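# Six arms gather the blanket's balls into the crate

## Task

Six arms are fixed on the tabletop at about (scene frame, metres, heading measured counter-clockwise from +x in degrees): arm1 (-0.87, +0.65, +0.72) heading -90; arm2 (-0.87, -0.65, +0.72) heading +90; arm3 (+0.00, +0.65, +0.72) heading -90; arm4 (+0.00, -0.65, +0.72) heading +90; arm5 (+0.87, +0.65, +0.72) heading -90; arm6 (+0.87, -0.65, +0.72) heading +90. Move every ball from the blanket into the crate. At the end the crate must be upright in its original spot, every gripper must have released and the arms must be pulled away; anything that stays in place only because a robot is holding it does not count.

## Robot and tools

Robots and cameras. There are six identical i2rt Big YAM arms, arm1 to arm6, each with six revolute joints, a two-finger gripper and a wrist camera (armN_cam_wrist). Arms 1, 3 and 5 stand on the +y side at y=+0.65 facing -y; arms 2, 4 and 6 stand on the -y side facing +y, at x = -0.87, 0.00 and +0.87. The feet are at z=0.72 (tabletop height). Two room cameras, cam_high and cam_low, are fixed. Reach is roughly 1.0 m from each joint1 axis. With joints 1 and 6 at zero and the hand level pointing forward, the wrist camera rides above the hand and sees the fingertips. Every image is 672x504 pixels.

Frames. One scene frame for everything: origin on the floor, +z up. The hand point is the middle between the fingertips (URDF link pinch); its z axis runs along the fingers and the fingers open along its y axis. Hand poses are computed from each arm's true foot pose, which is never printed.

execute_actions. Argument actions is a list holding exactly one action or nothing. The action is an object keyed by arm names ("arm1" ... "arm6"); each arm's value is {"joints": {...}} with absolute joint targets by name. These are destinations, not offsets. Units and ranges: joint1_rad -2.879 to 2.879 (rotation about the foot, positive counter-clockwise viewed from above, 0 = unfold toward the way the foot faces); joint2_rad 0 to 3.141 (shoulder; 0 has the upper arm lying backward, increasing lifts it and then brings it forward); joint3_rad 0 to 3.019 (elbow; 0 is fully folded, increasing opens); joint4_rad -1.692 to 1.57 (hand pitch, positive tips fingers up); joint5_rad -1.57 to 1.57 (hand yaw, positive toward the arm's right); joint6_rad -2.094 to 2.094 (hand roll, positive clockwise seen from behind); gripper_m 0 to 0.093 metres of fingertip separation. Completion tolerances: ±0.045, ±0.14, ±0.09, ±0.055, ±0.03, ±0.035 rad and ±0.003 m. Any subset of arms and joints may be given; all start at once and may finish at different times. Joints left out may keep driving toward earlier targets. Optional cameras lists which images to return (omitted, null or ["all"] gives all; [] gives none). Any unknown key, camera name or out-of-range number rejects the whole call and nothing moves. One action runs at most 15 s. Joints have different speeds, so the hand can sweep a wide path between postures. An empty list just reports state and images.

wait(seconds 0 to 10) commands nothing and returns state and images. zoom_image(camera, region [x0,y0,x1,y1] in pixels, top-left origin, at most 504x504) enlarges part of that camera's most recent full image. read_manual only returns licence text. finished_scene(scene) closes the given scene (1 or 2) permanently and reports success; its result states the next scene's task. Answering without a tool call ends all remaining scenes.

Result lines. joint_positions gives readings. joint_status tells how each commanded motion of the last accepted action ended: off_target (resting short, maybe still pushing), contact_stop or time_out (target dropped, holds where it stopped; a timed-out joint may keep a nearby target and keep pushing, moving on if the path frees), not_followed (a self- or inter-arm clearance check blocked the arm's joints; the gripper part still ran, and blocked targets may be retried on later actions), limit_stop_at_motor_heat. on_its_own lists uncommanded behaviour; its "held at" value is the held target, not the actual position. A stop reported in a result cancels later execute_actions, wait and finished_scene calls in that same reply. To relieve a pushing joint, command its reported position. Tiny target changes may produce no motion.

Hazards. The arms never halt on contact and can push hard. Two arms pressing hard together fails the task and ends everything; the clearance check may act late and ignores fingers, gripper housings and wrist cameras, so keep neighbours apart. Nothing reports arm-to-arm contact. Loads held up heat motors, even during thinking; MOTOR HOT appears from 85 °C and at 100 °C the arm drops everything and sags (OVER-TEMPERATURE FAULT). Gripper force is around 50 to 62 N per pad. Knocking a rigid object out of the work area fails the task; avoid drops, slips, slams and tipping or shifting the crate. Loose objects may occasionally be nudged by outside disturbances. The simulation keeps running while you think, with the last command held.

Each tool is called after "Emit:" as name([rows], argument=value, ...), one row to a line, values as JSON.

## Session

Emit:
execute_actions(actions=[])

Scene clock: 0.00 s.
arm1.joint_positions: joint1_rad=+0.004 joint2_rad=+0.455 joint3_rad=+1.471 joint4_rad=-1.545 joint5_rad=+0.017 joint6_rad=+0.014 gripper_m=+0.094
arm1.joint_status: not commanded
arm1.hand: x=-0.8723 y=+0.5251 z=+1.3142 quat_wxyz=(-0.351, -0.618, -0.609, +0.354) (m; scene frame)
arm2.joint_positions: joint1_rad=-0.003 joint2_rad=+0.439 joint3_rad=+1.451 joint4_rad=-1.547 joint5_rad=-0.015 joint6_rad=-0.014 gripper_m=+0.094
arm2.joint_status: not commanded
arm2.hand: x=-0.8653 y=-0.5327 z=+1.3357 quat_wxyz=(-0.354, +0.610, -0.616, -0.351) (m; scene frame)
arm3.joint_positions: joint1_rad=+0.006 joint2_rad=+0.432 joint3_rad=+1.478 joint4_rad=-1.548 joint5_rad=+0.016 joint6_rad=+0.007 gripper_m=+0.095
arm3.joint_status: not commanded
arm3.hand: x=-0.0017 y=+0.5372 z=+1.3479 quat_wxyz=(-0.358, -0.611, -0.606, +0.363) (m; scene frame)
arm4.joint_positions: joint1_rad=-0.011 joint2_rad=+0.424 joint3_rad=+1.458 joint4_rad=-1.549 joint5_rad=-0.008 joint6_rad=+0.014 gripper_m=+0.094
arm4.joint_status: not commanded
arm4.hand: x=+0.0086 y=-0.5301 z=+1.3397 quat_wxyz=(-0.355, +0.593, -0.632, -0.350) (m; scene frame)
arm5.joint_positions: joint1_rad=+0.017 joint2_rad=+0.426 joint3_rad=+1.454 joint4_rad=-1.542 joint5_rad=-0.014 joint6_rad=-0.008 gripper_m=+0.094
arm5.joint_status: not commanded
arm5.hand: x=+0.8698 y=+0.5332 z=+1.2857 quat_wxyz=(-0.355, -0.613, -0.608, +0.358) (m; scene frame)
arm6.joint_positions: joint1_rad=-0.014 joint2_rad=+0.448 joint3_rad=+1.462 joint4_rad=-1.524 joint5_rad=-0.001 joint6_rad=+0.011 gripper_m=+0.094
arm6.joint_status: not commanded
arm6.hand: x=+0.8812 y=-0.5265 z=+1.3725 quat_wxyz=(-0.357, +0.595, -0.623, -0.361) (m; scene frame)
pictures: arm1_cam_wrist, arm2_cam_wrist, arm3_cam_wrist, arm4_cam_wrist, arm5_cam_wrist, arm6_cam_wrist, cam_high, cam_low
Images, in order (width x height): arm1_cam_wrist 672x504, arm2_cam_wrist 672x504, arm3_cam_wrist 672x504, arm4_cam_wrist 672x504, arm5_cam_wrist 672x504, arm6_cam_wrist 672x504, cam_high 672x504, cam_low 672x504.

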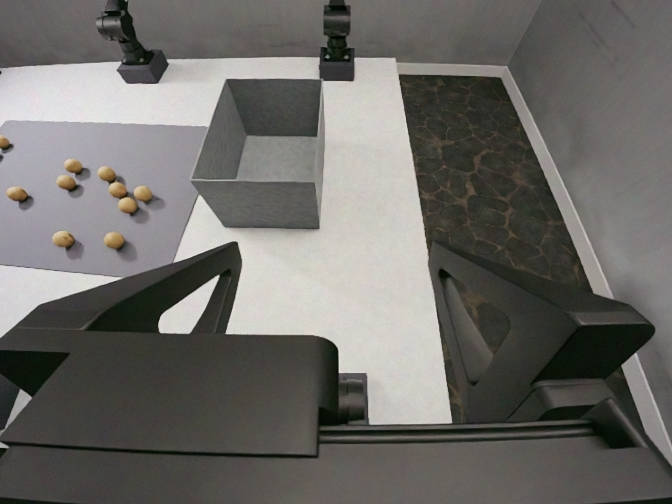

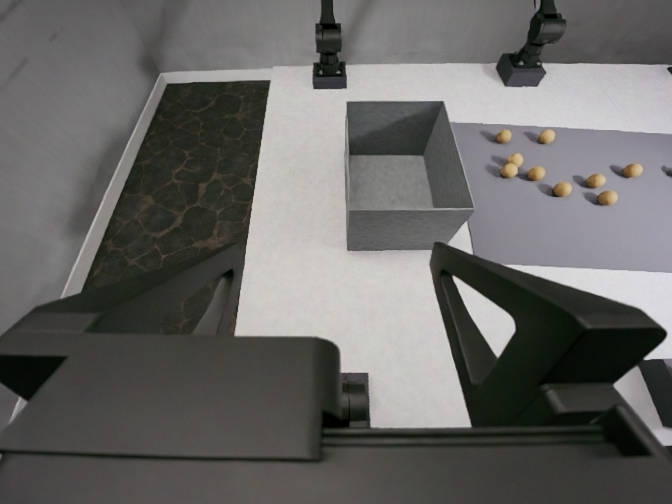

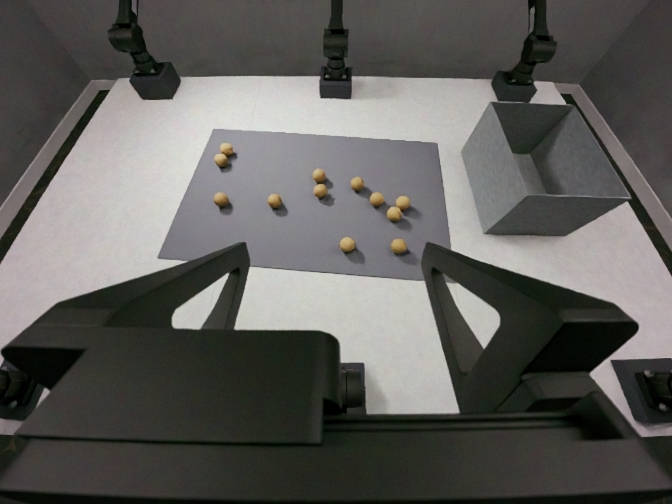

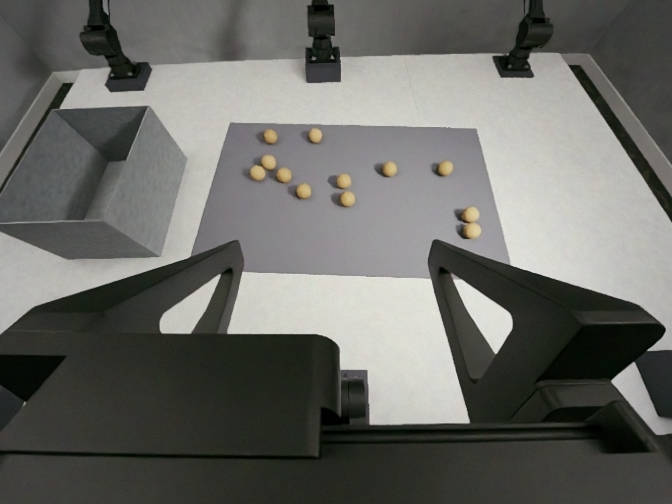

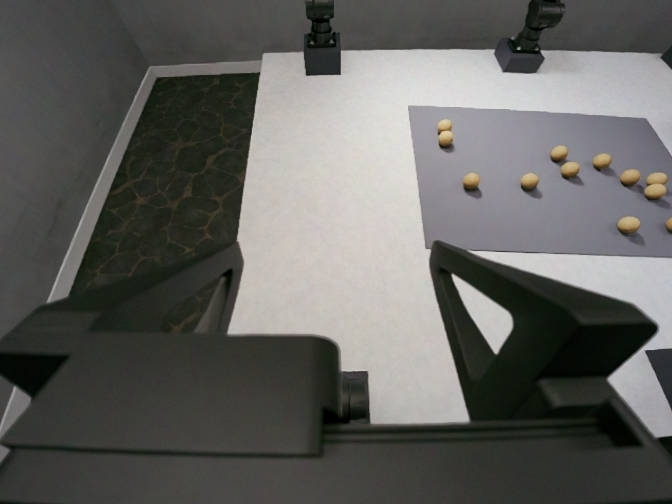

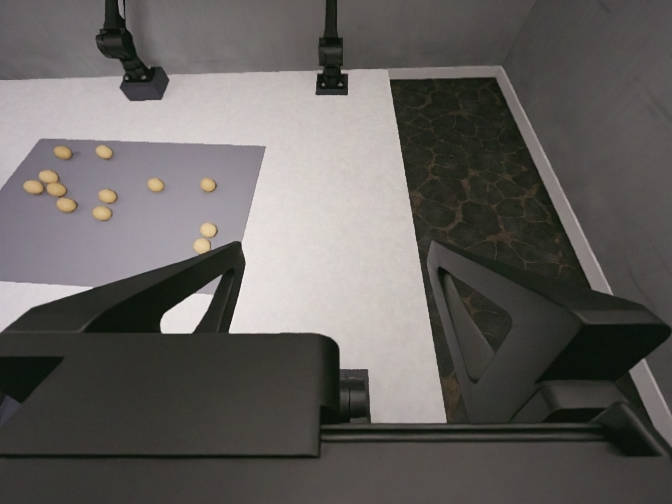

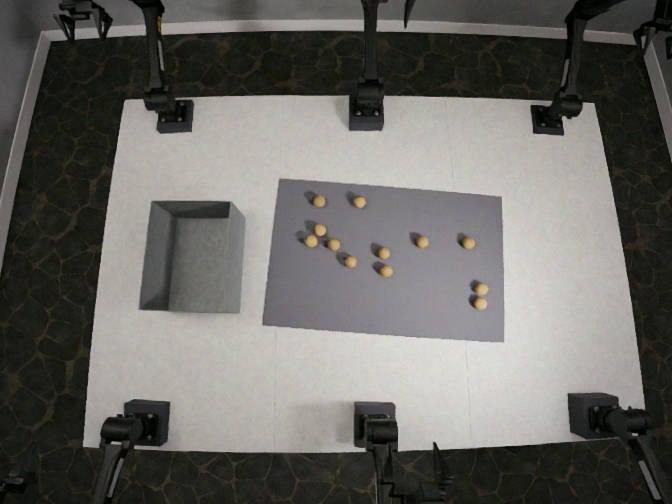

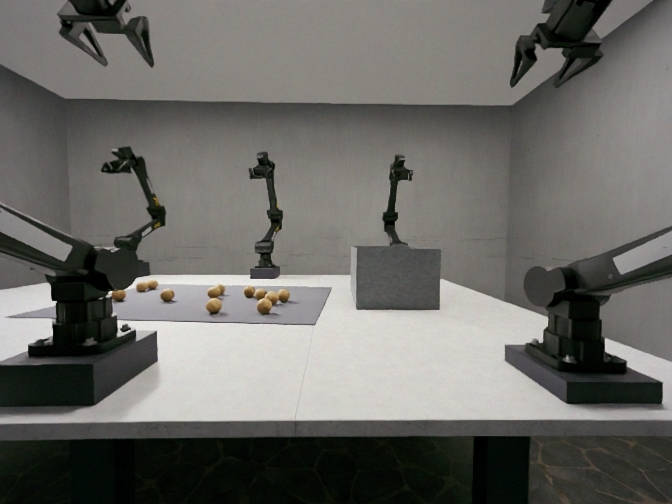

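Emit:
zoom_image(camera="cam_high", region=[100,170,300,340])

Emit:
zoom_image(camera="cam_high", region=[260,170,512,350])

Region (100, 170, 300, 340) of cam_high's 672x504 image, scaled by 2.520, with more detail than that image has; it fills the top 428 rows of this view, and the rest is white.

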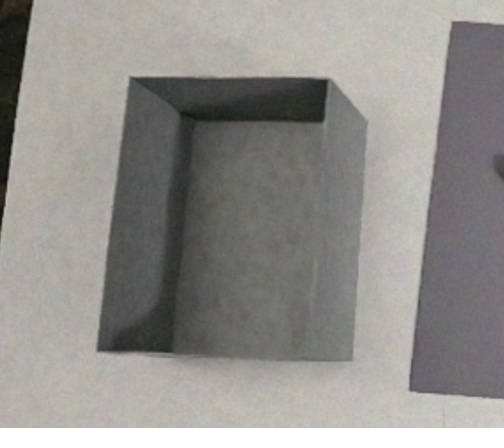

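Region (260, 170, 512, 350) of cam_high's 672x504 image, scaled by 2.000, with more detail than that image has; it fills the top 360 rows of this view, and the rest is white.

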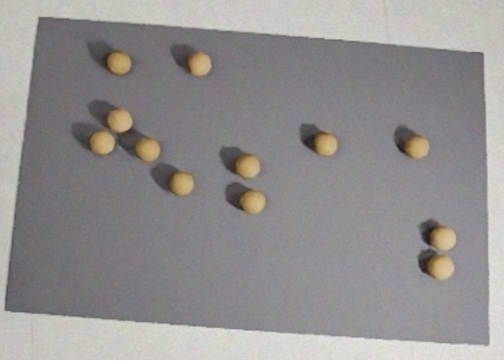

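Emit:
execute_actions([
  {"arm3":{"joints":{"joint1_rad":-0.485,"joint2_rad":1.725,"joint3_rad":1.18,"joint4_rad":-1.035}},"arm4":{"joints":{"joint1_rad":0.172,"joint2_rad":2.03,"joint3_rad":1.69,"joint4_rad":-1.22}}},
], cameras=["arm3_cam_wrist","arm4_cam_wrist"])

Scene clock: 4.13 s.
arm1.joint_positions: joint1_rad=+0.004 joint2_rad=+0.455 joint3_rad=+1.471 joint4_rad=-1.545 joint5_rad=+0.017 joint6_rad=+0.014 gripper_m=+0.094
arm1.joint_status: not commanded
arm1.hand: x=-0.8723 y=+0.5251 z=+1.3142 quat_wxyz=(-0.351, -0.618, -0.609, +0.354) (m; scene frame)
arm2.joint_positions: joint1_rad=-0.003 joint2_rad=+0.439 joint3_rad=+1.451 joint4_rad=-1.547 joint5_rad=-0.015 joint6_rad=-0.014 gripper_m=+0.094
arm2.joint_status: not commanded
arm2.hand: x=-0.8653 y=-0.5327 z=+1.3357 quat_wxyz=(-0.354, +0.610, -0.616, -0.351) (m; scene frame)
arm3.joint_positions: joint1_rad=-0.482 joint2_rad=+1.728 joint3_rad=+1.180 joint4_rad=-1.051 joint5_rad=+0.016 joint6_rad=+0.007 gripper_m=+0.095
arm3.joint_status: all done
arm3.hand: x=-0.2185 y=+0.2372 z=+0.8344 quat_wxyz=(+0.014, -0.857, -0.515, -0.007) (m; scene frame)
arm4.joint_positions: joint1_rad=+0.164 joint2_rad=+2.009 joint3_rad=+1.676 joint4_rad=-1.226 joint5_rad=-0.008 joint6_rad=+0.014 gripper_m=+0.094
arm4.joint_status: all done
arm4.hand: x=-0.0749 y=-0.0459 z=+0.8540 quat_wxyz=(+0.005, +0.745, -0.668, -0.006) (m; scene frame)
arm5.joint_positions: joint1_rad=+0.017 joint2_rad=+0.426 joint3_rad=+1.454 joint4_rad=-1.542 joint5_rad=-0.014 joint6_rad=-0.008 gripper_m=+0.094
arm5.joint_status: not commanded
arm5.hand: x=+0.8698 y=+0.5332 z=+1.2857 quat_wxyz=(-0.355, -0.613, -0.608, +0.358) (m; scene frame)
arm6.joint_positions: joint1_rad=-0.014 joint2_rad=+0.448 joint3_rad=+1.462 joint4_rad=-1.524 joint5_rad=-0.001 joint6_rad=+0.011 gripper_m=+0.094
arm6.joint_status: not commanded
arm6.hand: x=+0.8812 y=-0.5265 z=+1.3725 quat_wxyz=(-0.357, +0.595, -0.623, -0.361) (m; scene frame)
pictures: arm3_cam_wrist, arm4_cam_wrist
Images, in order (width x height): arm3_cam_wrist 672x504, arm4_cam_wrist 672x504.

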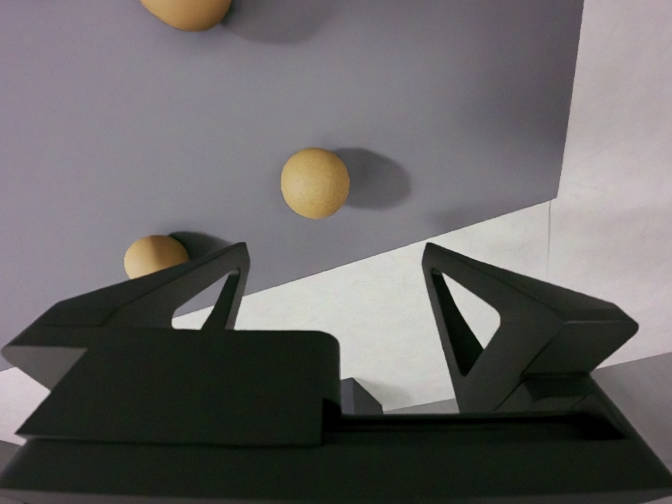

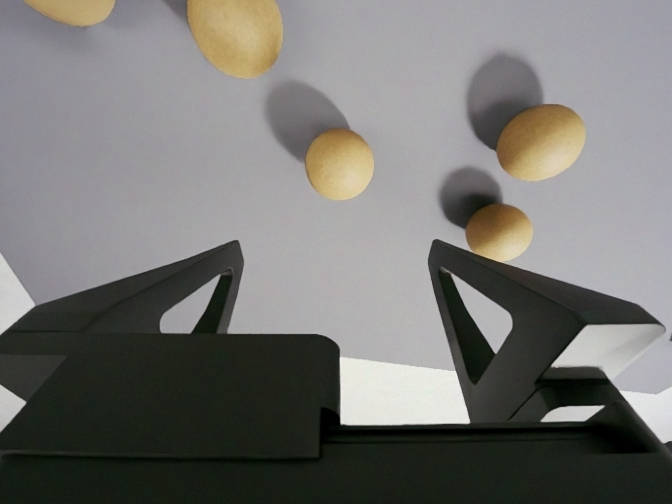

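Emit:
execute_actions([
  {"arm3":{"joints":{"joint1_rad":-0.445,"joint2_rad":1.885,"joint3_rad":1.095,"joint4_rad":-0.79}},"arm4":{"joints":{"joint2_rad":2.178,"joint3_rad":1.612,"joint4_rad":-1.02}}},
], cameras=["arm3_cam_wrist","arm4_cam_wrist"])

Scene clock: 5.97 s.
arm1.joint_positions: joint1_rad=+0.004 joint2_rad=+0.455 joint3_rad=+1.471 joint4_rad=-1.545 joint5_rad=+0.017 joint6_rad=+0.014 gripper_m=+0.094
arm1.joint_status: not commanded
arm1.hand: x=-0.8723 y=+0.5251 z=+1.3142 quat_wxyz=(-0.351, -0.618, -0.609, +0.354) (m; scene frame)
arm2.joint_positions: joint1_rad=-0.003 joint2_rad=+0.439 joint3_rad=+1.451 joint4_rad=-1.547 joint5_rad=-0.015 joint6_rad=-0.014 gripper_m=+0.094
arm2.joint_status: not commanded
arm2.hand: x=-0.8653 y=-0.5327 z=+1.3357 quat_wxyz=(-0.354, +0.610, -0.616, -0.351) (m; scene frame)
arm3.joint_positions: joint1_rad=-0.451 joint2_rad=+1.874 joint3_rad=+1.099 joint4_rad=-0.809 joint5_rad=+0.015 joint6_rad=+0.007 gripper_m=+0.095
arm3.joint_status: all done
arm3.hand: x=-0.2069 y=+0.2286 z=+0.7438 quat_wxyz=(+0.010, -0.849, -0.528, -0.001) (m; scene frame)
arm4.joint_positions: joint1_rad=+0.165 joint2_rad=+2.154 joint3_rad=+1.616 joint4_rad=-1.036 joint5_rad=-0.006 joint6_rad=+0.014 gripper_m=+0.094
arm4.joint_status: all done
arm4.hand: x=-0.0770 y=-0.0410 z=+0.7470 quat_wxyz=(+0.010, +0.745, -0.667, +0.000) (m; scene frame)
arm5.joint_positions: joint1_rad=+0.017 joint2_rad=+0.426 joint3_rad=+1.454 joint4_rad=-1.542 joint5_rad=-0.014 joint6_rad=-0.008 gripper_m=+0.094
arm5.joint_status: not commanded
arm5.hand: x=+0.8698 y=+0.5332 z=+1.2857 quat_wxyz=(-0.355, -0.613, -0.608, +0.358) (m; scene frame)
arm6.joint_positions: joint1_rad=-0.014 joint2_rad=+0.448 joint3_rad=+1.462 joint4_rad=-1.524 joint5_rad=-0.001 joint6_rad=+0.011 gripper_m=+0.094
arm6.joint_status: not commanded
arm6.hand: x=+0.8812 y=-0.5265 z=+1.3725 quat_wxyz=(-0.357, +0.595, -0.623, -0.361) (m; scene frame)
pictures: arm3_cam_wrist, arm4_cam_wrist
Images, in order (width x height): arm3_cam_wrist 672x504, arm4_cam_wrist 672x504.

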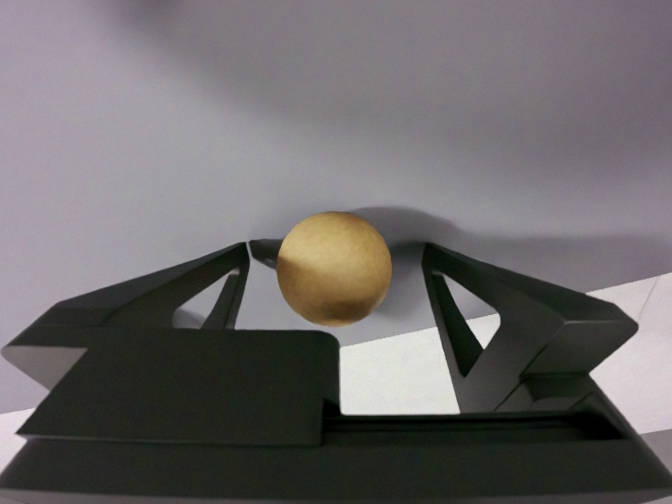

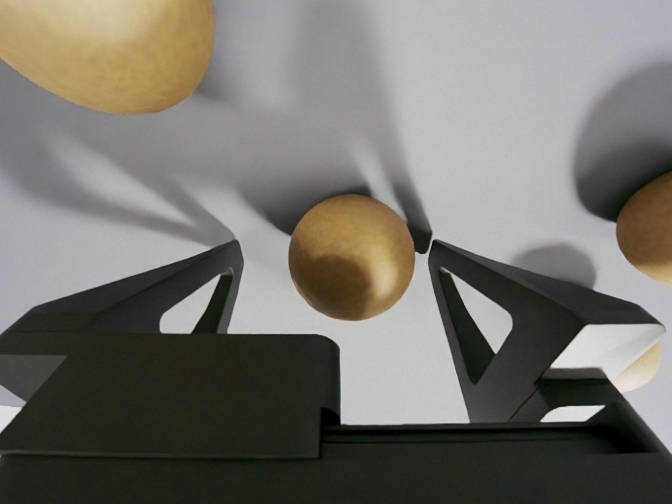

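Emit:
execute_actions([
  {"arm3":{"joints":{"gripper_m":0.03}},"arm4":{"joints":{"gripper_m":0.03}}},
], cameras=[])

Emit:
execute_actions([
  {"arm3":{"joints":{"joint1_rad":-0.818,"joint2_rad":1.75,"joint3_rad":2.57,"joint4_rad":-0.906}},"arm4":{"joints":{"joint2_rad":1.6,"joint3_rad":1.7,"joint4_rad":-1.5}}},
], cameras=["cam_high"])

Scene clock: 6.93 s.
arm1.joint_positions: joint1_rad=+0.004 joint2_rad=+0.455 joint3_rad=+1.471 joint4_rad=-1.545 joint5_rad=+0.017 joint6_rad=+0.014 gripper_m=+0.094
arm1.joint_status: not commanded
arm1.hand: x=-0.8723 y=+0.5251 z=+1.3142 quat_wxyz=(-0.351, -0.618, -0.609, +0.354) (m; scene frame)
arm2.joint_positions: joint1_rad=-0.003 joint2_rad=+0.439 joint3_rad=+1.451 joint4_rad=-1.547 joint5_rad=-0.015 joint6_rad=-0.014 gripper_m=+0.094
arm2.joint_status: not commanded
arm2.hand: x=-0.8653 y=-0.5327 z=+1.3357 quat_wxyz=(-0.354, +0.610, -0.616, -0.351) (m; scene frame)
arm3.joint_positions: joint1_rad=-0.451 joint2_rad=+1.874 joint3_rad=+1.099 joint4_rad=-0.809 joint5_rad=+0.016 joint6_rad=+0.007 gripper_m=+0.047
arm3.joint_status: gripper_m off_target (ended at +0.047, target +0.030)
arm3.hand: x=-0.2069 y=+0.2287 z=+0.7438 quat_wxyz=(+0.010, -0.849, -0.528, -0.001) (m; scene frame)
arm4.joint_positions: joint1_rad=+0.165 joint2_rad=+2.154 joint3_rad=+1.616 joint4_rad=-1.036 joint5_rad=-0.006 joint6_rad=+0.014 gripper_m=+0.046
arm4.joint_status: gripper_m off_target (ended at +0.046, target +0.030)
arm4.hand: x=-0.0770 y=-0.0410 z=+0.7470 quat_wxyz=(+0.010, +0.745, -0.667, +0.000) (m; scene frame)
arm5.joint_positions: joint1_rad=+0.017 joint2_rad=+0.426 joint3_rad=+1.454 joint4_rad=-1.542 joint5_rad=-0.014 joint6_rad=-0.008 gripper_m=+0.094
arm5.joint_status: not commanded
arm5.hand: x=+0.8698 y=+0.5332 z=+1.2857 quat_wxyz=(-0.355, -0.613, -0.608, +0.358) (m; scene frame)
arm6.joint_positions: joint1_rad=-0.014 joint2_rad=+0.448 joint3_rad=+1.462 joint4_rad=-1.524 joint5_rad=-0.001 joint6_rad=+0.011 gripper_m=+0.094
arm6.joint_status: not commanded
arm6.hand: x=+0.8812 y=-0.5265 z=+1.3725 quat_wxyz=(-0.357, +0.595, -0.623, -0.361) (m; scene frame)
pictures: none
No camera images: the call's "cameras" was empty. Leave "cameras" out to get every camera's image.

Scene clock: 9.07 s.
arm1.joint_positions: joint1_rad=+0.004 joint2_rad=+0.455 joint3_rad=+1.471 joint4_rad=-1.545 joint5_rad=+0.017 joint6_rad=+0.014 gripper_m=+0.094
arm1.joint_status: not commanded
arm1.hand: x=-0.8723 y=+0.5251 z=+1.3142 quat_wxyz=(-0.351, -0.618, -0.609, +0.354) (m; scene frame)
arm2.joint_positions: joint1_rad=-0.003 joint2_rad=+0.439 joint3_rad=+1.451 joint4_rad=-1.547 joint5_rad=-0.015 joint6_rad=-0.014 gripper_m=+0.094
arm2.joint_status: not commanded
arm2.hand: x=-0.8653 y=-0.5327 z=+1.3357 quat_wxyz=(-0.354, +0.610, -0.616, -0.351) (m; scene frame)
arm3.joint_positions: joint1_rad=-0.824 joint2_rad=+1.743 joint3_rad=+2.547 joint4_rad=-0.894 joint5_rad=+0.018 joint6_rad=+0.007 gripper_m=+0.047
arm3.joint_status: all done
arm3.hand: x=-0.4875 y=+0.2016 z=+1.5308 quat_wxyz=(-0.243, -0.690, -0.262, +0.630) (m; scene frame)
arm4.joint_positions: joint1_rad=+0.165 joint2_rad=+1.587 joint3_rad=+1.693 joint4_rad=-1.483 joint5_rad=-0.006 joint6_rad=+0.014 gripper_m=+0.046
arm4.joint_status: all done
arm4.hand: x=-0.0635 y=-0.1278 z=+1.0879 quat_wxyz=(-0.055, +0.742, -0.664, -0.074) (m; scene frame)
arm5.joint_positions: joint1_rad=+0.017 joint2_rad=+0.426 joint3_rad=+1.454 joint4_rad=-1.542 joint5_rad=-0.014 joint6_rad=-0.008 gripper_m=+0.094
arm5.joint_status: not commanded
arm5.hand: x=+0.8698 y=+0.5332 z=+1.2857 quat_wxyz=(-0.355, -0.613, -0.608, +0.358) (m; scene frame)
arm6.joint_positions: joint1_rad=-0.014 joint2_rad=+0.448 joint3_rad=+1.462 joint4_rad=-1.524 joint5_rad=-0.001 joint6_rad=+0.011 gripper_m=+0.094
arm6.joint_status: not commanded
arm6.hand: x=+0.8812 y=-0.5265 z=+1.3725 quat_wxyz=(-0.357, +0.595, -0.623, -0.361) (m; scene frame)
pictures: cam_high
Images, in order (width x height): cam_high 672x504.

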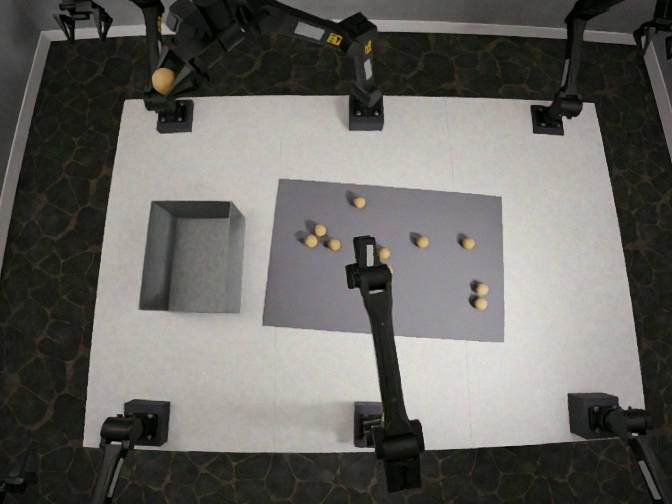

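Emit:
execute_actions([
  {"arm3":{"joints":{"joint2_rad":2.58}},"arm4":{"joints":{"joint1_rad":0.96,"joint2_rad":1.8,"joint3_rad":2.47,"joint4_rad":-0.905}}},
], cameras=[])

Emit:
execute_actions([
  {"arm3":{"joints":{"gripper_m":0.093}}},
], cameras=["cam_high"])

Emit:
execute_actions([
  {"arm3":{"joints":{"joint2_rad":1.75}}},
], cameras=[])

Scene clock: 12.83 s.
arm1.joint_positions: joint1_rad=+0.004 joint2_rad=+0.455 joint3_rad=+1.471 joint4_rad=-1.545 joint5_rad=+0.017 joint6_rad=+0.014 gripper_m=+0.094
arm1.joint_status: not commanded
arm1.hand: x=-0.8723 y=+0.5251 z=+1.3142 quat_wxyz=(-0.351, -0.618, -0.609, +0.354) (m; scene frame)
arm2.joint_positions: joint1_rad=-0.003 joint2_rad=+0.439 joint3_rad=+1.451 joint4_rad=-1.547 joint5_rad=-0.015 joint6_rad=-0.014 gripper_m=+0.094
arm2.joint_status: not commanded
arm2.hand: x=-0.8653 y=-0.5327 z=+1.3357 quat_wxyz=(-0.354, +0.610, -0.616, -0.351) (m; scene frame)
arm3.joint_positions: joint1_rad=-0.824 joint2_rad=+2.560 joint3_rad=+2.535 joint4_rad=-0.924 joint5_rad=+0.017 joint6_rad=+0.007 gripper_m=+0.047
arm3.joint_status: all done
arm3.hand: x=-0.6620 y=+0.0395 z=+0.8585 quat_wxyz=(-0.105, -0.888, -0.342, +0.288) (m; scene frame)
arm4.joint_positions: joint1_rad=+0.957 joint2_rad=+1.776 joint3_rad=+2.445 joint4_rad=-0.925 joint5_rad=-0.010 joint6_rad=+0.014 gripper_m=+0.046
arm4.joint_status: all done
arm4.hand: x=-0.5542 y=-0.2159 z=+1.4469 quat_wxyz=(-0.184, +0.748, -0.260, -0.582) (m; scene frame)
arm5.joint_positions: joint1_rad=+0.017 joint2_rad=+0.426 joint3_rad=+1.454 joint4_rad=-1.542 joint5_rad=-0.014 joint6_rad=-0.008 gripper_m=+0.094
arm5.joint_status: not commanded
arm5.hand: x=+0.8698 y=+0.5332 z=+1.2857 quat_wxyz=(-0.355, -0.613, -0.608, +0.358) (m; scene frame)
arm6.joint_positions: joint1_rad=-0.014 joint2_rad=+0.448 joint3_rad=+1.462 joint4_rad=-1.524 joint5_rad=-0.001 joint6_rad=+0.011 gripper_m=+0.094
arm6.joint_status: not commanded
arm6.hand: x=+0.8812 y=-0.5265 z=+1.3725 quat_wxyz=(-0.357, +0.595, -0.623, -0.361) (m; scene frame)
pictures: none
No camera images: the call's "cameras" was empty. Leave "cameras" out to get every camera's image.

Scene clock: 13.47 s.
arm1.joint_positions: joint1_rad=+0.004 joint2_rad=+0.455 joint3_rad=+1.471 joint4_rad=-1.545 joint5_rad=+0.017 joint6_rad=+0.014 gripper_m=+0.094
arm1.joint_status: not commanded
arm1.hand: x=-0.8723 y=+0.5251 z=+1.3142 quat_wxyz=(-0.351, -0.618, -0.609, +0.354) (m; scene frame)
arm2.joint_positions: joint1_rad=-0.003 joint2_rad=+0.439 joint3_rad=+1.451 joint4_rad=-1.547 joint5_rad=-0.015 joint6_rad=-0.014 gripper_m=+0.094
arm2.joint_status: not commanded
arm2.hand: x=-0.8653 y=-0.5327 z=+1.3357 quat_wxyz=(-0.354, +0.610, -0.616, -0.351) (m; scene frame)
arm3.joint_positions: joint1_rad=-0.824 joint2_rad=+2.560 joint3_rad=+2.535 joint4_rad=-0.924 joint5_rad=+0.017 joint6_rad=+0.007 gripper_m=+0.093
arm3.joint_status: all done
arm3.hand: x=-0.6620 y=+0.0395 z=+0.8585 quat_wxyz=(-0.105, -0.888, -0.342, +0.288) (m; scene frame)
arm4.joint_positions: joint1_rad=+0.957 joint2_rad=+1.776 joint3_rad=+2.445 joint4_rad=-0.925 joint5_rad=-0.010 joint6_rad=+0.014 gripper_m=+0.046
arm4.joint_status: not commanded
arm4.hand: x=-0.5542 y=-0.2159 z=+1.4469 quat_wxyz=(-0.184, +0.748, -0.260, -0.582) (m; scene frame)
arm5.joint_positions: joint1_rad=+0.017 joint2_rad=+0.426 joint3_rad=+1.454 joint4_rad=-1.542 joint5_rad=-0.014 joint6_rad=-0.008 gripper_m=+0.094
arm5.joint_status: not commanded
arm5.hand: x=+0.8698 y=+0.5332 z=+1.2857 quat_wxyz=(-0.355, -0.613, -0.608, +0.358) (m; scene frame)
arm6.joint_positions: joint1_rad=-0.014 joint2_rad=+0.448 joint3_rad=+1.462 joint4_rad=-1.524 joint5_rad=-0.001 joint6_rad=+0.011 gripper_m=+0.094
arm6.joint_status: not commanded
arm6.hand: x=+0.8812 y=-0.5265 z=+1.3725 quat_wxyz=(-0.357, +0.595, -0.623, -0.361) (m; scene frame)
pictures: cam_high
Images, in order (width x height): cam_high 672x504.

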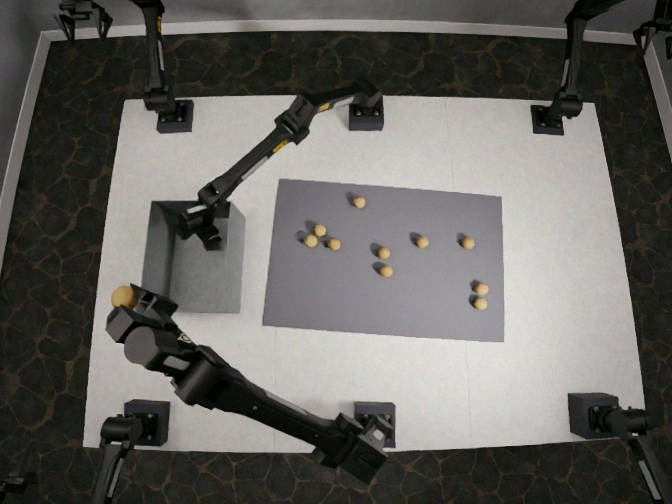

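Scene clock: 15.90 s.
arm1.joint_positions: joint1_rad=+0.004 joint2_rad=+0.455 joint3_rad=+1.471 joint4_rad=-1.545 joint5_rad=+0.017 joint6_rad=+0.014 gripper_m=+0.094
arm1.joint_status: not commanded
arm1.hand: x=-0.8723 y=+0.5251 z=+1.3142 quat_wxyz=(-0.351, -0.618, -0.609, +0.354) (m; scene frame)
arm2.joint_positions: joint1_rad=-0.003 joint2_rad=+0.439 joint3_rad=+1.451 joint4_rad=-1.547 joint5_rad=-0.015 joint6_rad=-0.014 gripper_m=+0.094
arm2.joint_status: not commanded
arm2.hand: x=-0.8653 y=-0.5327 z=+1.3357 quat_wxyz=(-0.354, +0.610, -0.616, -0.351) (m; scene frame)
arm3.joint_positions: joint1_rad=-0.824 joint2_rad=+1.739 joint3_rad=+2.552 joint4_rad=-0.907 joint5_rad=+0.017 joint6_rad=+0.007 gripper_m=+0.093
arm3.joint_status: all done
arm3.hand: x=-0.4845 y=+0.2044 z=+1.5328 quat_wxyz=(-0.243, -0.691, -0.262, +0.629) (m; scene frame)
arm4.joint_positions: joint1_rad=+0.957 joint2_rad=+1.776 joint3_rad=+2.445 joint4_rad=-0.925 joint5_rad=-0.010 joint6_rad=+0.014 gripper_m=+0.046
arm4.joint_status: not commanded
arm4.hand: x=-0.5542 y=-0.2159 z=+1.4469 quat_wxyz=(-0.184, +0.748, -0.260, -0.582) (m; scene frame)
arm5.joint_positions: joint1_rad=+0.017 joint2_rad=+0.426 joint3_rad=+1.454 joint4_rad=-1.542 joint5_rad=-0.014 joint6_rad=-0.008 gripper_m=+0.094
arm5.joint_status: not commanded
arm5.hand: x=+0.8698 y=+0.5332 z=+1.2857 quat_wxyz=(-0.355, -0.613, -0.608, +0.358) (m; scene frame)
arm6.joint_positions: joint1_rad=-0.014 joint2_rad=+0.448 joint3_rad=+1.462 joint4_rad=-1.524 joint5_rad=-0.001 joint6_rad=+0.011 gripper_m=+0.094
arm6.joint_status: not commanded
arm6.hand: x=+0.8812 y=-0.5265 z=+1.3725 quat_wxyz=(-0.357, +0.595, -0.623, -0.361) (m; scene frame)
pictures: none
No camera images: the call's "cameras" was empty. Leave "cameras" out to get every camera's image.

Emit:
execute_actions([
  {"arm3":{"joints":{"joint1_rad":-0.09,"joint2_rad":1.615,"joint3_rad":1.01,"joint4_rad":-0.98}},"arm4":{"joints":{"joint1_rad":0.93,"joint2_rad":2.5,"joint3_rad":2.47}}},
], cameras=["arm3_cam_wrist"])

Scene clock: 18.37 s.
arm1.joint_positions: joint1_rad=+0.004 joint2_rad=+0.455 joint3_rad=+1.471 joint4_rad=-1.545 joint5_rad=+0.017 joint6_rad=+0.014 gripper_m=+0.094
arm1.joint_status: not commanded
arm1.hand: x=-0.8723 y=+0.5251 z=+1.3142 quat_wxyz=(-0.351, -0.618, -0.609, +0.354) (m; scene frame)
arm2.joint_positions: joint1_rad=-0.003 joint2_rad=+0.439 joint3_rad=+1.451 joint4_rad=-1.547 joint5_rad=-0.015 joint6_rad=-0.014 gripper_m=+0.094
arm2.joint_status: not commanded
arm2.hand: x=-0.8653 y=-0.5327 z=+1.3357 quat_wxyz=(-0.354, +0.610, -0.616, -0.351) (m; scene frame)
arm3.joint_positions: joint1_rad=-0.079 joint2_rad=+1.623 joint3_rad=+1.012 joint4_rad=-0.969 joint5_rad=+0.015 joint6_rad=+0.007 gripper_m=+0.093
arm3.joint_status: all done
arm3.hand: x=-0.0356 y=+0.2318 z=+0.8251 quat_wxyz=(+0.009, -0.737, -0.676, +0.002) (m; scene frame)
arm4.joint_positions: joint1_rad=+0.937 joint2_rad=+2.505 joint3_rad=+2.428 joint4_rad=-0.914 joint5_rad=-0.010 joint6_rad=+0.014 gripper_m=+0.046
arm4.joint_status: all done
arm4.hand: x=-0.6893 y=-0.0991 z=+0.8499 quat_wxyz=(-0.082, +0.902, -0.324, -0.273) (m; scene frame)
arm5.joint_positions: joint1_rad=+0.017 joint2_rad=+0.426 joint3_rad=+1.454 joint4_rad=-1.542 joint5_rad=-0.014 joint6_rad=-0.008 gripper_m=+0.094
arm5.joint_status: not commanded
arm5.hand: x=+0.8698 y=+0.5332 z=+1.2857 quat_wxyz=(-0.355, -0.613, -0.608, +0.358) (m; scene frame)
arm6.joint_positions: joint1_rad=-0.014 joint2_rad=+0.448 joint3_rad=+1.462 joint4_rad=-1.524 joint5_rad=-0.001 joint6_rad=+0.011 gripper_m=+0.094
arm6.joint_status: not commanded
arm6.hand: x=+0.8812 y=-0.5265 z=+1.3725 quat_wxyz=(-0.357, +0.595, -0.623, -0.361) (m; scene frame)
pictures: arm3_cam_wrist
Images, in order (width x height): arm3_cam_wrist 672x504.

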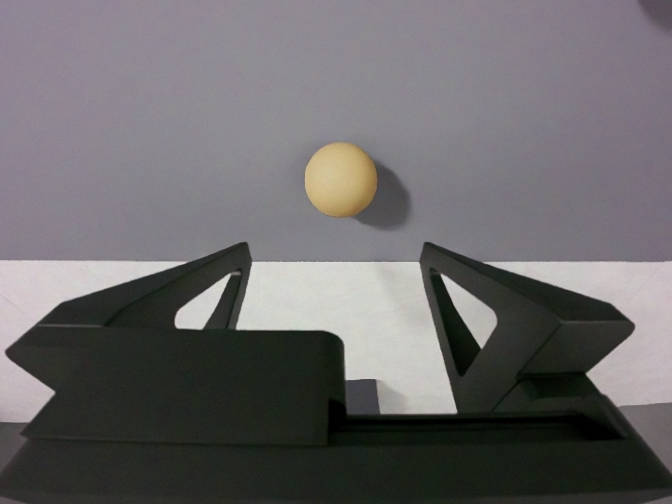

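Emit:
execute_actions([
  {"arm3":{"joints":{"joint2_rad":1.795,"joint3_rad":0.952,"joint4_rad":-0.74}},"arm4":{"joints":{"gripper_m":0.093}}},
], cameras=["arm3_cam_wrist"])

Emit:
execute_actions([
  {"arm3":{"joints":{"gripper_m":0.03}},"arm4":{"joints":{"joint2_rad":1.8}}},
], cameras=["arm3_cam_wrist"])

Scene clock: 19.87 s.
arm1.joint_positions: joint1_rad=+0.004 joint2_rad=+0.455 joint3_rad=+1.471 joint4_rad=-1.545 joint5_rad=+0.017 joint6_rad=+0.014 gripper_m=+0.094
arm1.joint_status: not commanded
arm1.hand: x=-0.8723 y=+0.5251 z=+1.3142 quat_wxyz=(-0.351, -0.618, -0.609, +0.354) (m; scene frame)
arm2.joint_positions: joint1_rad=-0.003 joint2_rad=+0.439 joint3_rad=+1.451 joint4_rad=-1.547 joint5_rad=-0.015 joint6_rad=-0.014 gripper_m=+0.094
arm2.joint_status: not commanded
arm2.hand: x=-0.8653 y=-0.5327 z=+1.3357 quat_wxyz=(-0.354, +0.610, -0.616, -0.351) (m; scene frame)
arm3.joint_positions: joint1_rad=-0.079 joint2_rad=+1.790 joint3_rad=+0.955 joint4_rad=-0.758 joint5_rad=+0.015 joint6_rad=+0.007 gripper_m=+0.093
arm3.joint_status: all done
arm3.hand: x=-0.0359 y=+0.2301 z=+0.7418 quat_wxyz=(+0.013, -0.736, -0.676, -0.002) (m; scene frame)
arm4.joint_positions: joint1_rad=+0.937 joint2_rad=+2.505 joint3_rad=+2.428 joint4_rad=-0.914 joint5_rad=-0.010 joint6_rad=+0.014 gripper_m=+0.093
arm4.joint_status: all done
arm4.hand: x=-0.6893 y=-0.0991 z=+0.8499 quat_wxyz=(-0.082, +0.902, -0.324, -0.273) (m; scene frame)
arm5.joint_positions: joint1_rad=+0.017 joint2_rad=+0.426 joint3_rad=+1.454 joint4_rad=-1.542 joint5_rad=-0.014 joint6_rad=-0.008 gripper_m=+0.094
arm5.joint_status: not commanded
arm5.hand: x=+0.8698 y=+0.5332 z=+1.2857 quat_wxyz=(-0.355, -0.613, -0.608, +0.358) (m; scene frame)
arm6.joint_positions: joint1_rad=-0.014 joint2_rad=+0.448 joint3_rad=+1.462 joint4_rad=-1.524 joint5_rad=-0.001 joint6_rad=+0.011 gripper_m=+0.094
arm6.joint_status: not commanded
arm6.hand: x=+0.8812 y=-0.5265 z=+1.3725 quat_wxyz=(-0.357, +0.595, -0.623, -0.361) (m; scene frame)
pictures: arm3_cam_wrist
Images, in order (width x height): arm3_cam_wrist 672x504.

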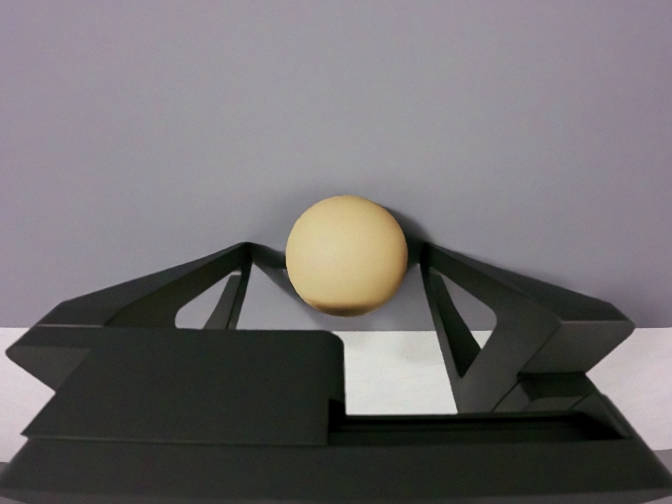

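Scene clock: 21.83 s.
arm1.joint_positions: joint1_rad=+0.004 joint2_rad=+0.455 joint3_rad=+1.471 joint4_rad=-1.545 joint5_rad=+0.017 joint6_rad=+0.014 gripper_m=+0.094
arm1.joint_status: not commanded
arm1.hand: x=-0.8723 y=+0.5251 z=+1.3142 quat_wxyz=(-0.351, -0.618, -0.609, +0.354) (m; scene frame)
arm2.joint_positions: joint1_rad=-0.003 joint2_rad=+0.439 joint3_rad=+1.451 joint4_rad=-1.547 joint5_rad=-0.015 joint6_rad=-0.014 gripper_m=+0.094
arm2.joint_status: not commanded
arm2.hand: x=-0.8653 y=-0.5327 z=+1.3357 quat_wxyz=(-0.354, +0.610, -0.616, -0.351) (m; scene frame)
arm3.joint_positions: joint1_rad=-0.079 joint2_rad=+1.790 joint3_rad=+0.955 joint4_rad=-0.758 joint5_rad=+0.016 joint6_rad=+0.007 gripper_m=+0.046
arm3.joint_status: gripper_m off_target (ended at +0.046, target +0.030)
arm3.hand: x=-0.0359 y=+0.2301 z=+0.7418 quat_wxyz=(+0.013, -0.736, -0.676, -0.002) (m; scene frame)
arm4.joint_positions: joint1_rad=+0.937 joint2_rad=+1.810 joint3_rad=+2.458 joint4_rad=-0.910 joint5_rad=-0.010 joint6_rad=+0.014 gripper_m=+0.093
arm4.joint_status: all done
arm4.hand: x=-0.5586 y=-0.1944 z=+1.4335 quat_wxyz=(-0.189, +0.747, -0.269, -0.578) (m; scene frame)
arm5.joint_positions: joint1_rad=+0.017 joint2_rad=+0.426 joint3_rad=+1.454 joint4_rad=-1.542 joint5_rad=-0.014 joint6_rad=-0.008 gripper_m=+0.094
arm5.joint_status: not commanded
arm5.hand: x=+0.8698 y=+0.5332 z=+1.2857 quat_wxyz=(-0.355, -0.613, -0.608, +0.358) (m; scene frame)
arm6.joint_positions: joint1_rad=-0.014 joint2_rad=+0.448 joint3_rad=+1.462 joint4_rad=-1.524 joint5_rad=-0.001 joint6_rad=+0.011 gripper_m=+0.094
arm6.joint_status: not commanded
arm6.hand: x=+0.8812 y=-0.5265 z=+1.3725 quat_wxyz=(-0.357, +0.595, -0.623, -0.361) (m; scene frame)
pictures: arm3_cam_wrist
Images, in order (width x height): arm3_cam_wrist 672x504.

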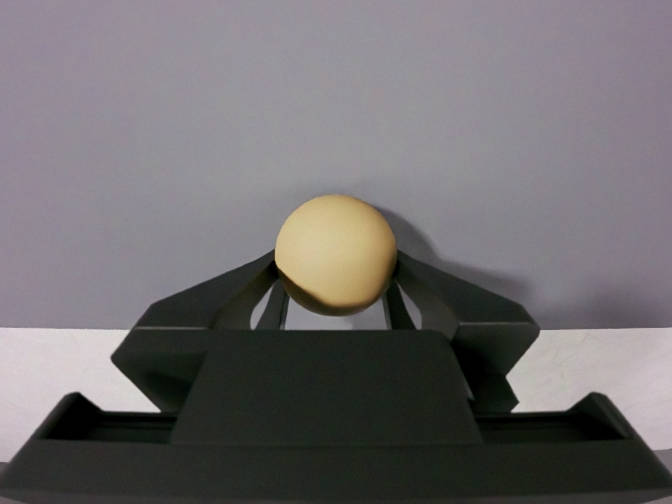

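Emit:
execute_actions([
  {"arm3":{"joints":{"joint1_rad":-0.818,"joint2_rad":1.75,"joint3_rad":2.57,"joint4_rad":-0.906}},"arm4":{"joints":{"joint1_rad":-0.07,"joint2_rad":1.4,"joint3_rad":1.45,"joint4_rad":-1.5}}},
], cameras=["cam_high"])

Scene clock: 25.10 s.
arm1.joint_positions: joint1_rad=+0.004 joint2_rad=+0.455 joint3_rad=+1.471 joint4_rad=-1.545 joint5_rad=+0.017 joint6_rad=+0.014 gripper_m=+0.094
arm1.joint_status: not commanded
arm1.hand: x=-0.8723 y=+0.5251 z=+1.3142 quat_wxyz=(-0.351, -0.618, -0.609, +0.354) (m; scene frame)
arm2.joint_positions: joint1_rad=-0.003 joint2_rad=+0.439 joint3_rad=+1.451 joint4_rad=-1.547 joint5_rad=-0.015 joint6_rad=-0.014 gripper_m=+0.094
arm2.joint_status: not commanded
arm2.hand: x=-0.8653 y=-0.5327 z=+1.3357 quat_wxyz=(-0.354, +0.610, -0.616, -0.351) (m; scene frame)
arm3.joint_positions: joint1_rad=-0.824 joint2_rad=+1.742 joint3_rad=+2.546 joint4_rad=-0.891 joint5_rad=+0.018 joint6_rad=+0.007 gripper_m=+0.046
arm3.joint_status: all done
arm3.hand: x=-0.4876 y=+0.2015 z=+1.5312 quat_wxyz=(-0.243, -0.689, -0.261, +0.631) (m; scene frame)
arm4.joint_positions: joint1_rad=-0.073 joint2_rad=+1.406 joint3_rad=+1.448 joint4_rad=-1.486 joint5_rad=-0.007 joint6_rad=+0.014 gripper_m=+0.093
arm4.joint_status: all done
arm4.hand: x=+0.0511 y=-0.2104 z=+1.0683 quat_wxyz=(-0.039, +0.659, -0.750, -0.043) (m; scene frame)
arm5.joint_positions: joint1_rad=+0.017 joint2_rad=+0.426 joint3_rad=+1.454 joint4_rad=-1.542 joint5_rad=-0.014 joint6_rad=-0.008 gripper_m=+0.094
arm5.joint_status: not commanded
arm5.hand: x=+0.8698 y=+0.5332 z=+1.2857 quat_wxyz=(-0.355, -0.613, -0.608, +0.358) (m; scene frame)
arm6.joint_positions: joint1_rad=-0.014 joint2_rad=+0.448 joint3_rad=+1.462 joint4_rad=-1.524 joint5_rad=-0.001 joint6_rad=+0.011 gripper_m=+0.094
arm6.joint_status: not commanded
arm6.hand: x=+0.8812 y=-0.5265 z=+1.3725 quat_wxyz=(-0.357, +0.595, -0.623, -0.361) (m; scene frame)
pictures: cam_high
Images, in order (width x height): cam_high 672x504.

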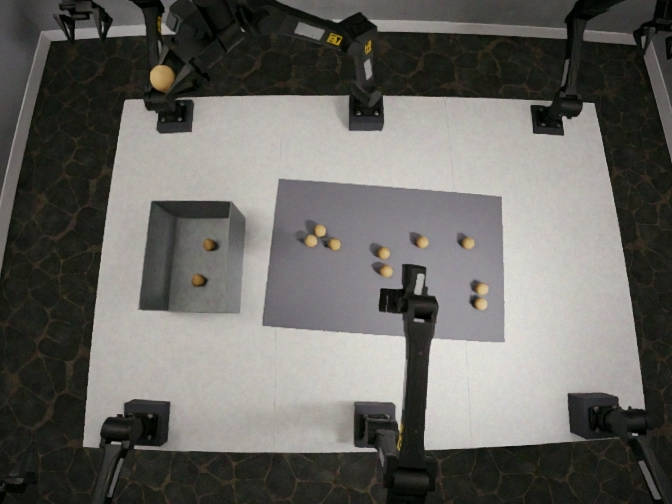

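Emit:
execute_actions([
  {"arm3":{"joints":{"joint2_rad":2.58}},"arm4":{"joints":{"joint2_rad":1.95,"joint3_rad":1.52,"joint4_rad":-1.125}}},
], cameras=["arm4_cam_wrist"])

Scene clock: 27.23 s.
arm1.joint_positions: joint1_rad=+0.004 joint2_rad=+0.455 joint3_rad=+1.471 joint4_rad=-1.545 joint5_rad=+0.017 joint6_rad=+0.014 gripper_m=+0.094
arm1.joint_status: not commanded
arm1.hand: x=-0.8723 y=+0.5251 z=+1.3142 quat_wxyz=(-0.351, -0.618, -0.609, +0.354) (m; scene frame)
arm2.joint_positions: joint1_rad=-0.003 joint2_rad=+0.439 joint3_rad=+1.451 joint4_rad=-1.547 joint5_rad=-0.015 joint6_rad=-0.014 gripper_m=+0.094
arm2.joint_status: not commanded
arm2.hand: x=-0.8653 y=-0.5327 z=+1.3357 quat_wxyz=(-0.354, +0.610, -0.616, -0.351) (m; scene frame)
arm3.joint_positions: joint1_rad=-0.824 joint2_rad=+2.562 joint3_rad=+2.539 joint4_rad=-0.890 joint5_rad=+0.016 joint6_rad=+0.007 gripper_m=+0.044
arm3.joint_status: all done
arm3.hand: x=-0.6673 y=+0.0343 z=+0.8640 quat_wxyz=(-0.112, -0.883, -0.340, +0.304) (m; scene frame)
arm4.joint_positions: joint1_rad=-0.073 joint2_rad=+1.964 joint3_rad=+1.503 joint4_rad=-1.141 joint5_rad=-0.007 joint6_rad=+0.014 gripper_m=+0.093
arm4.joint_status: all done
arm4.hand: x=+0.0637 y=-0.0893 z=+0.8179 quat_wxyz=(+0.020, +0.660, -0.751, +0.010) (m; scene frame)
arm5.joint_positions: joint1_rad=+0.017 joint2_rad=+0.426 joint3_rad=+1.454 joint4_rad=-1.542 joint5_rad=-0.014 joint6_rad=-0.008 gripper_m=+0.094
arm5.joint_status: not commanded
arm5.hand: x=+0.8698 y=+0.5332 z=+1.2857 quat_wxyz=(-0.355, -0.613, -0.608, +0.358) (m; scene frame)
arm6.joint_positions: joint1_rad=-0.014 joint2_rad=+0.448 joint3_rad=+1.462 joint4_rad=-1.524 joint5_rad=-0.001 joint6_rad=+0.011 gripper_m=+0.094
arm6.joint_status: not commanded
arm6.hand: x=+0.8812 y=-0.5265 z=+1.3725 quat_wxyz=(-0.357, +0.595, -0.623, -0.361) (m; scene frame)
pictures: arm4_cam_wrist
Images, in order (width x height): arm4_cam_wrist 672x504.

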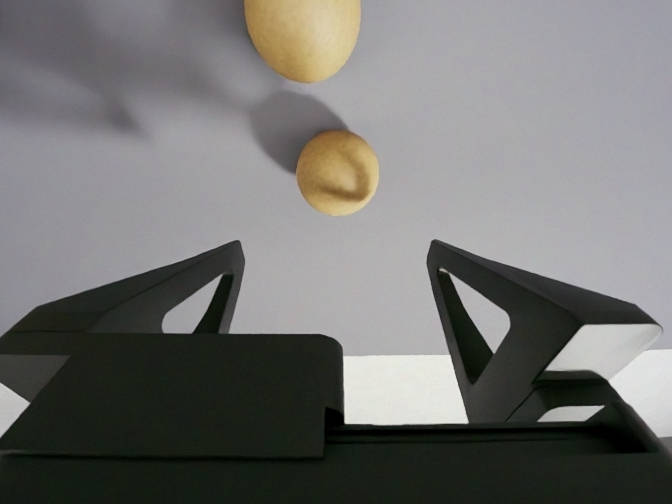

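Emit:
execute_actions([
  {"arm3":{"joints":{"gripper_m":0.093}},"arm4":{"joints":{"joint2_rad":2.08,"joint3_rad":1.447,"joint4_rad":-0.945}}},
], cameras=["arm4_cam_wrist"])

Emit:
execute_actions([
  {"arm3":{"joints":{"joint2_rad":1.75}},"arm4":{"joints":{"gripper_m":0.03}}},
], cameras=["arm4_cam_wrist"])

Scene clock: 28.77 s.
arm1.joint_positions: joint1_rad=+0.004 joint2_rad=+0.455 joint3_rad=+1.471 joint4_rad=-1.545 joint5_rad=+0.017 joint6_rad=+0.014 gripper_m=+0.094
arm1.joint_status: not commanded
arm1.hand: x=-0.8723 y=+0.5251 z=+1.3142 quat_wxyz=(-0.351, -0.618, -0.609, +0.354) (m; scene frame)
arm2.joint_positions: joint1_rad=-0.003 joint2_rad=+0.439 joint3_rad=+1.451 joint4_rad=-1.547 joint5_rad=-0.015 joint6_rad=-0.014 gripper_m=+0.094
arm2.joint_status: not commanded
arm2.hand: x=-0.8653 y=-0.5327 z=+1.3357 quat_wxyz=(-0.354, +0.610, -0.616, -0.351) (m; scene frame)
arm3.joint_positions: joint1_rad=-0.824 joint2_rad=+2.562 joint3_rad=+2.539 joint4_rad=-0.890 joint5_rad=+0.016 joint6_rad=+0.007 gripper_m=+0.093
arm3.joint_status: all done
arm3.hand: x=-0.6673 y=+0.0343 z=+0.8640 quat_wxyz=(-0.112, -0.883, -0.340, +0.304) (m; scene frame)
arm4.joint_positions: joint1_rad=-0.073 joint2_rad=+2.067 joint3_rad=+1.447 joint4_rad=-0.961 joint5_rad=-0.007 joint6_rad=+0.014 gripper_m=+0.093
arm4.joint_status: all done
arm4.hand: x=+0.0639 y=-0.0838 z=+0.7427 quat_wxyz=(+0.012, +0.660, -0.751, +0.003) (m; scene frame)
arm5.joint_positions: joint1_rad=+0.017 joint2_rad=+0.426 joint3_rad=+1.454 joint4_rad=-1.542 joint5_rad=-0.014 joint6_rad=-0.008 gripper_m=+0.094
arm5.joint_status: not commanded
arm5.hand: x=+0.8698 y=+0.5332 z=+1.2857 quat_wxyz=(-0.355, -0.613, -0.608, +0.358) (m; scene frame)
arm6.joint_positions: joint1_rad=-0.014 joint2_rad=+0.448 joint3_rad=+1.462 joint4_rad=-1.524 joint5_rad=-0.001 joint6_rad=+0.011 gripper_m=+0.094
arm6.joint_status: not commanded
arm6.hand: x=+0.8812 y=-0.5265 z=+1.3725 quat_wxyz=(-0.357, +0.595, -0.623, -0.361) (m; scene frame)
pictures: arm4_cam_wrist
Images, in order (width x height): arm4_cam_wrist 672x504.

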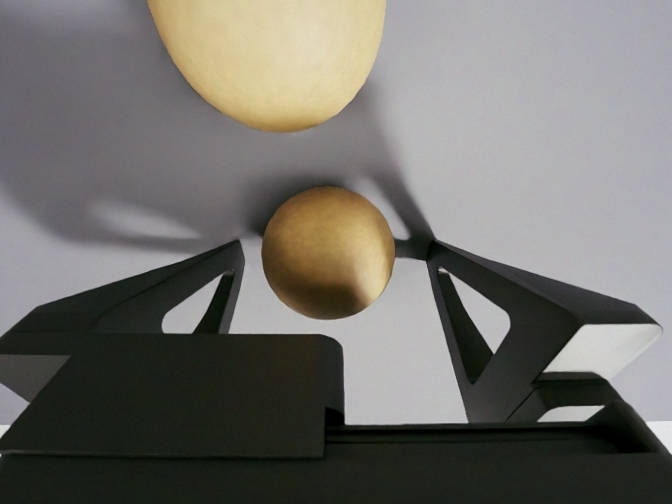

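Scene clock: 31.20 s.
arm1.joint_positions: joint1_rad=+0.004 joint2_rad=+0.455 joint3_rad=+1.471 joint4_rad=-1.545 joint5_rad=+0.017 joint6_rad=+0.014 gripper_m=+0.094
arm1.joint_status: not commanded
arm1.hand: x=-0.8723 y=+0.5251 z=+1.3142 quat_wxyz=(-0.351, -0.618, -0.609, +0.354) (m; scene frame)
arm2.joint_positions: joint1_rad=-0.003 joint2_rad=+0.439 joint3_rad=+1.451 joint4_rad=-1.547 joint5_rad=-0.015 joint6_rad=-0.014 gripper_m=+0.094
arm2.joint_status: not commanded
arm2.hand: x=-0.8653 y=-0.5327 z=+1.3357 quat_wxyz=(-0.354, +0.610, -0.616, -0.351) (m; scene frame)
arm3.joint_positions: joint1_rad=-0.824 joint2_rad=+1.739 joint3_rad=+2.552 joint4_rad=-0.897 joint5_rad=+0.016 joint6_rad=+0.007 gripper_m=+0.093
arm3.joint_status: all done
arm3.hand: x=-0.4844 y=+0.2040 z=+1.5351 quat_wxyz=(-0.245, -0.688, -0.262, +0.632) (m; scene frame)
arm4.joint_positions: joint1_rad=-0.073 joint2_rad=+2.067 joint3_rad=+1.447 joint4_rad=-0.961 joint5_rad=-0.007 joint6_rad=+0.014 gripper_m=+0.045
arm4.joint_status: gripper_m off_target (ended at +0.045, target +0.030)
arm4.hand: x=+0.0639 y=-0.0838 z=+0.7427 quat_wxyz=(+0.012, +0.660, -0.751, +0.003) (m; scene frame)
arm5.joint_positions: joint1_rad=+0.017 joint2_rad=+0.426 joint3_rad=+1.454 joint4_rad=-1.542 joint5_rad=-0.014 joint6_rad=-0.008 gripper_m=+0.094
arm5.joint_status: not commanded
arm5.hand: x=+0.8698 y=+0.5332 z=+1.2857 quat_wxyz=(-0.355, -0.613, -0.608, +0.358) (m; scene frame)
arm6.joint_positions: joint1_rad=-0.014 joint2_rad=+0.448 joint3_rad=+1.462 joint4_rad=-1.524 joint5_rad=-0.001 joint6_rad=+0.011 gripper_m=+0.094
arm6.joint_status: not commanded
arm6.hand: x=+0.8812 y=-0.5265 z=+1.3725 quat_wxyz=(-0.357, +0.595, -0.623, -0.361) (m; scene frame)
pictures: arm4_cam_wrist
Images, in order (width x height): arm4_cam_wrist 672x504.

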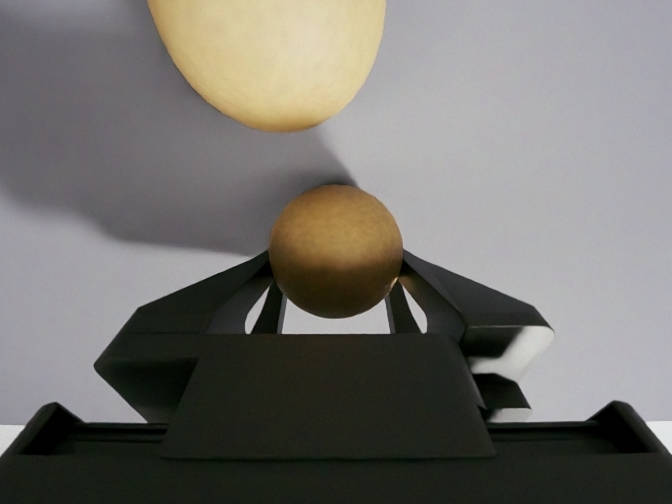

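Emit:
execute_actions([
  {"arm3":{"joints":{"joint1_rad":-0.34,"joint2_rad":1.99,"joint3_rad":1.57,"joint4_rad":-1.15,"joint6_rad":0.15}},"arm4":{"joints":{"joint1_rad":0.93,"joint2_rad":1.4,"joint3_rad":1.5,"joint4_rad":-1.5}}},
], cameras=["arm3_cam_wrist"])

Scene clock: 34.17 s.
arm1.joint_positions: joint1_rad=+0.004 joint2_rad=+0.455 joint3_rad=+1.471 joint4_rad=-1.545 joint5_rad=+0.017 joint6_rad=+0.014 gripper_m=+0.094
arm1.joint_status: not commanded
arm1.hand: x=-0.8723 y=+0.5251 z=+1.3142 quat_wxyz=(-0.351, -0.618, -0.609, +0.354) (m; scene frame)
arm2.joint_positions: joint1_rad=-0.003 joint2_rad=+0.439 joint3_rad=+1.451 joint4_rad=-1.547 joint5_rad=-0.015 joint6_rad=-0.014 gripper_m=+0.094
arm2.joint_status: not commanded
arm2.hand: x=-0.8653 y=-0.5327 z=+1.3357 quat_wxyz=(-0.354, +0.610, -0.616, -0.351) (m; scene frame)
arm3.joint_positions: joint1_rad=-0.344 joint2_rad=+1.983 joint3_rad=+1.577 joint4_rad=-1.141 joint5_rad=+0.016 joint6_rad=+0.139 gripper_m=+0.093
arm3.joint_status: all done
arm3.hand: x=-0.2019 y=+0.0930 z=+0.8391 quat_wxyz=(-0.002, -0.855, -0.518, +0.015) (m; scene frame)
arm4.joint_positions: joint1_rad=+0.927 joint2_rad=+1.379 joint3_rad=+1.489 joint4_rad=-1.483 joint5_rad=-0.010 joint6_rad=+0.014 gripper_m=+0.045
arm4.joint_status: all done
arm4.hand: x=-0.3428 y=-0.3665 z=+1.1009 quat_wxyz=(-0.022, +0.935, -0.341, -0.096) (m; scene frame)
arm5.joint_positions: joint1_rad=+0.017 joint2_rad=+0.426 joint3_rad=+1.454 joint4_rad=-1.542 joint5_rad=-0.014 joint6_rad=-0.008 gripper_m=+0.094
arm5.joint_status: not commanded
arm5.hand: x=+0.8698 y=+0.5332 z=+1.2857 quat_wxyz=(-0.355, -0.613, -0.608, +0.358) (m; scene frame)
arm6.joint_positions: joint1_rad=-0.014 joint2_rad=+0.448 joint3_rad=+1.462 joint4_rad=-1.524 joint5_rad=-0.001 joint6_rad=+0.011 gripper_m=+0.094
arm6.joint_status: not commanded
arm6.hand: x=+0.8812 y=-0.5265 z=+1.3725 quat_wxyz=(-0.357, +0.595, -0.623, -0.361) (m; scene frame)
pictures: arm3_cam_wrist
Images, in order (width x height): arm3_cam_wrist 672x504.

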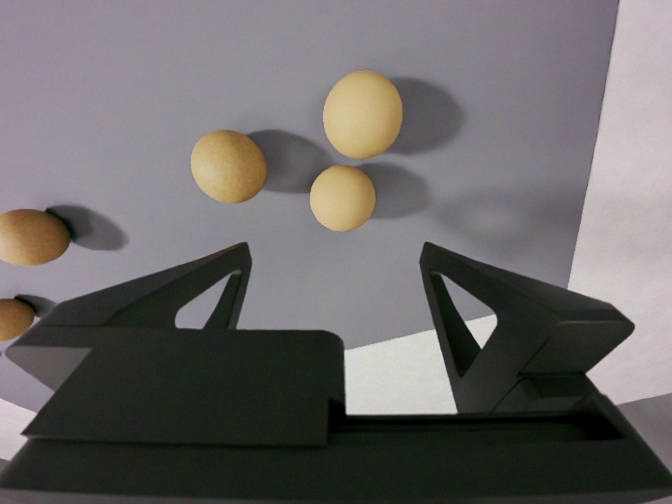

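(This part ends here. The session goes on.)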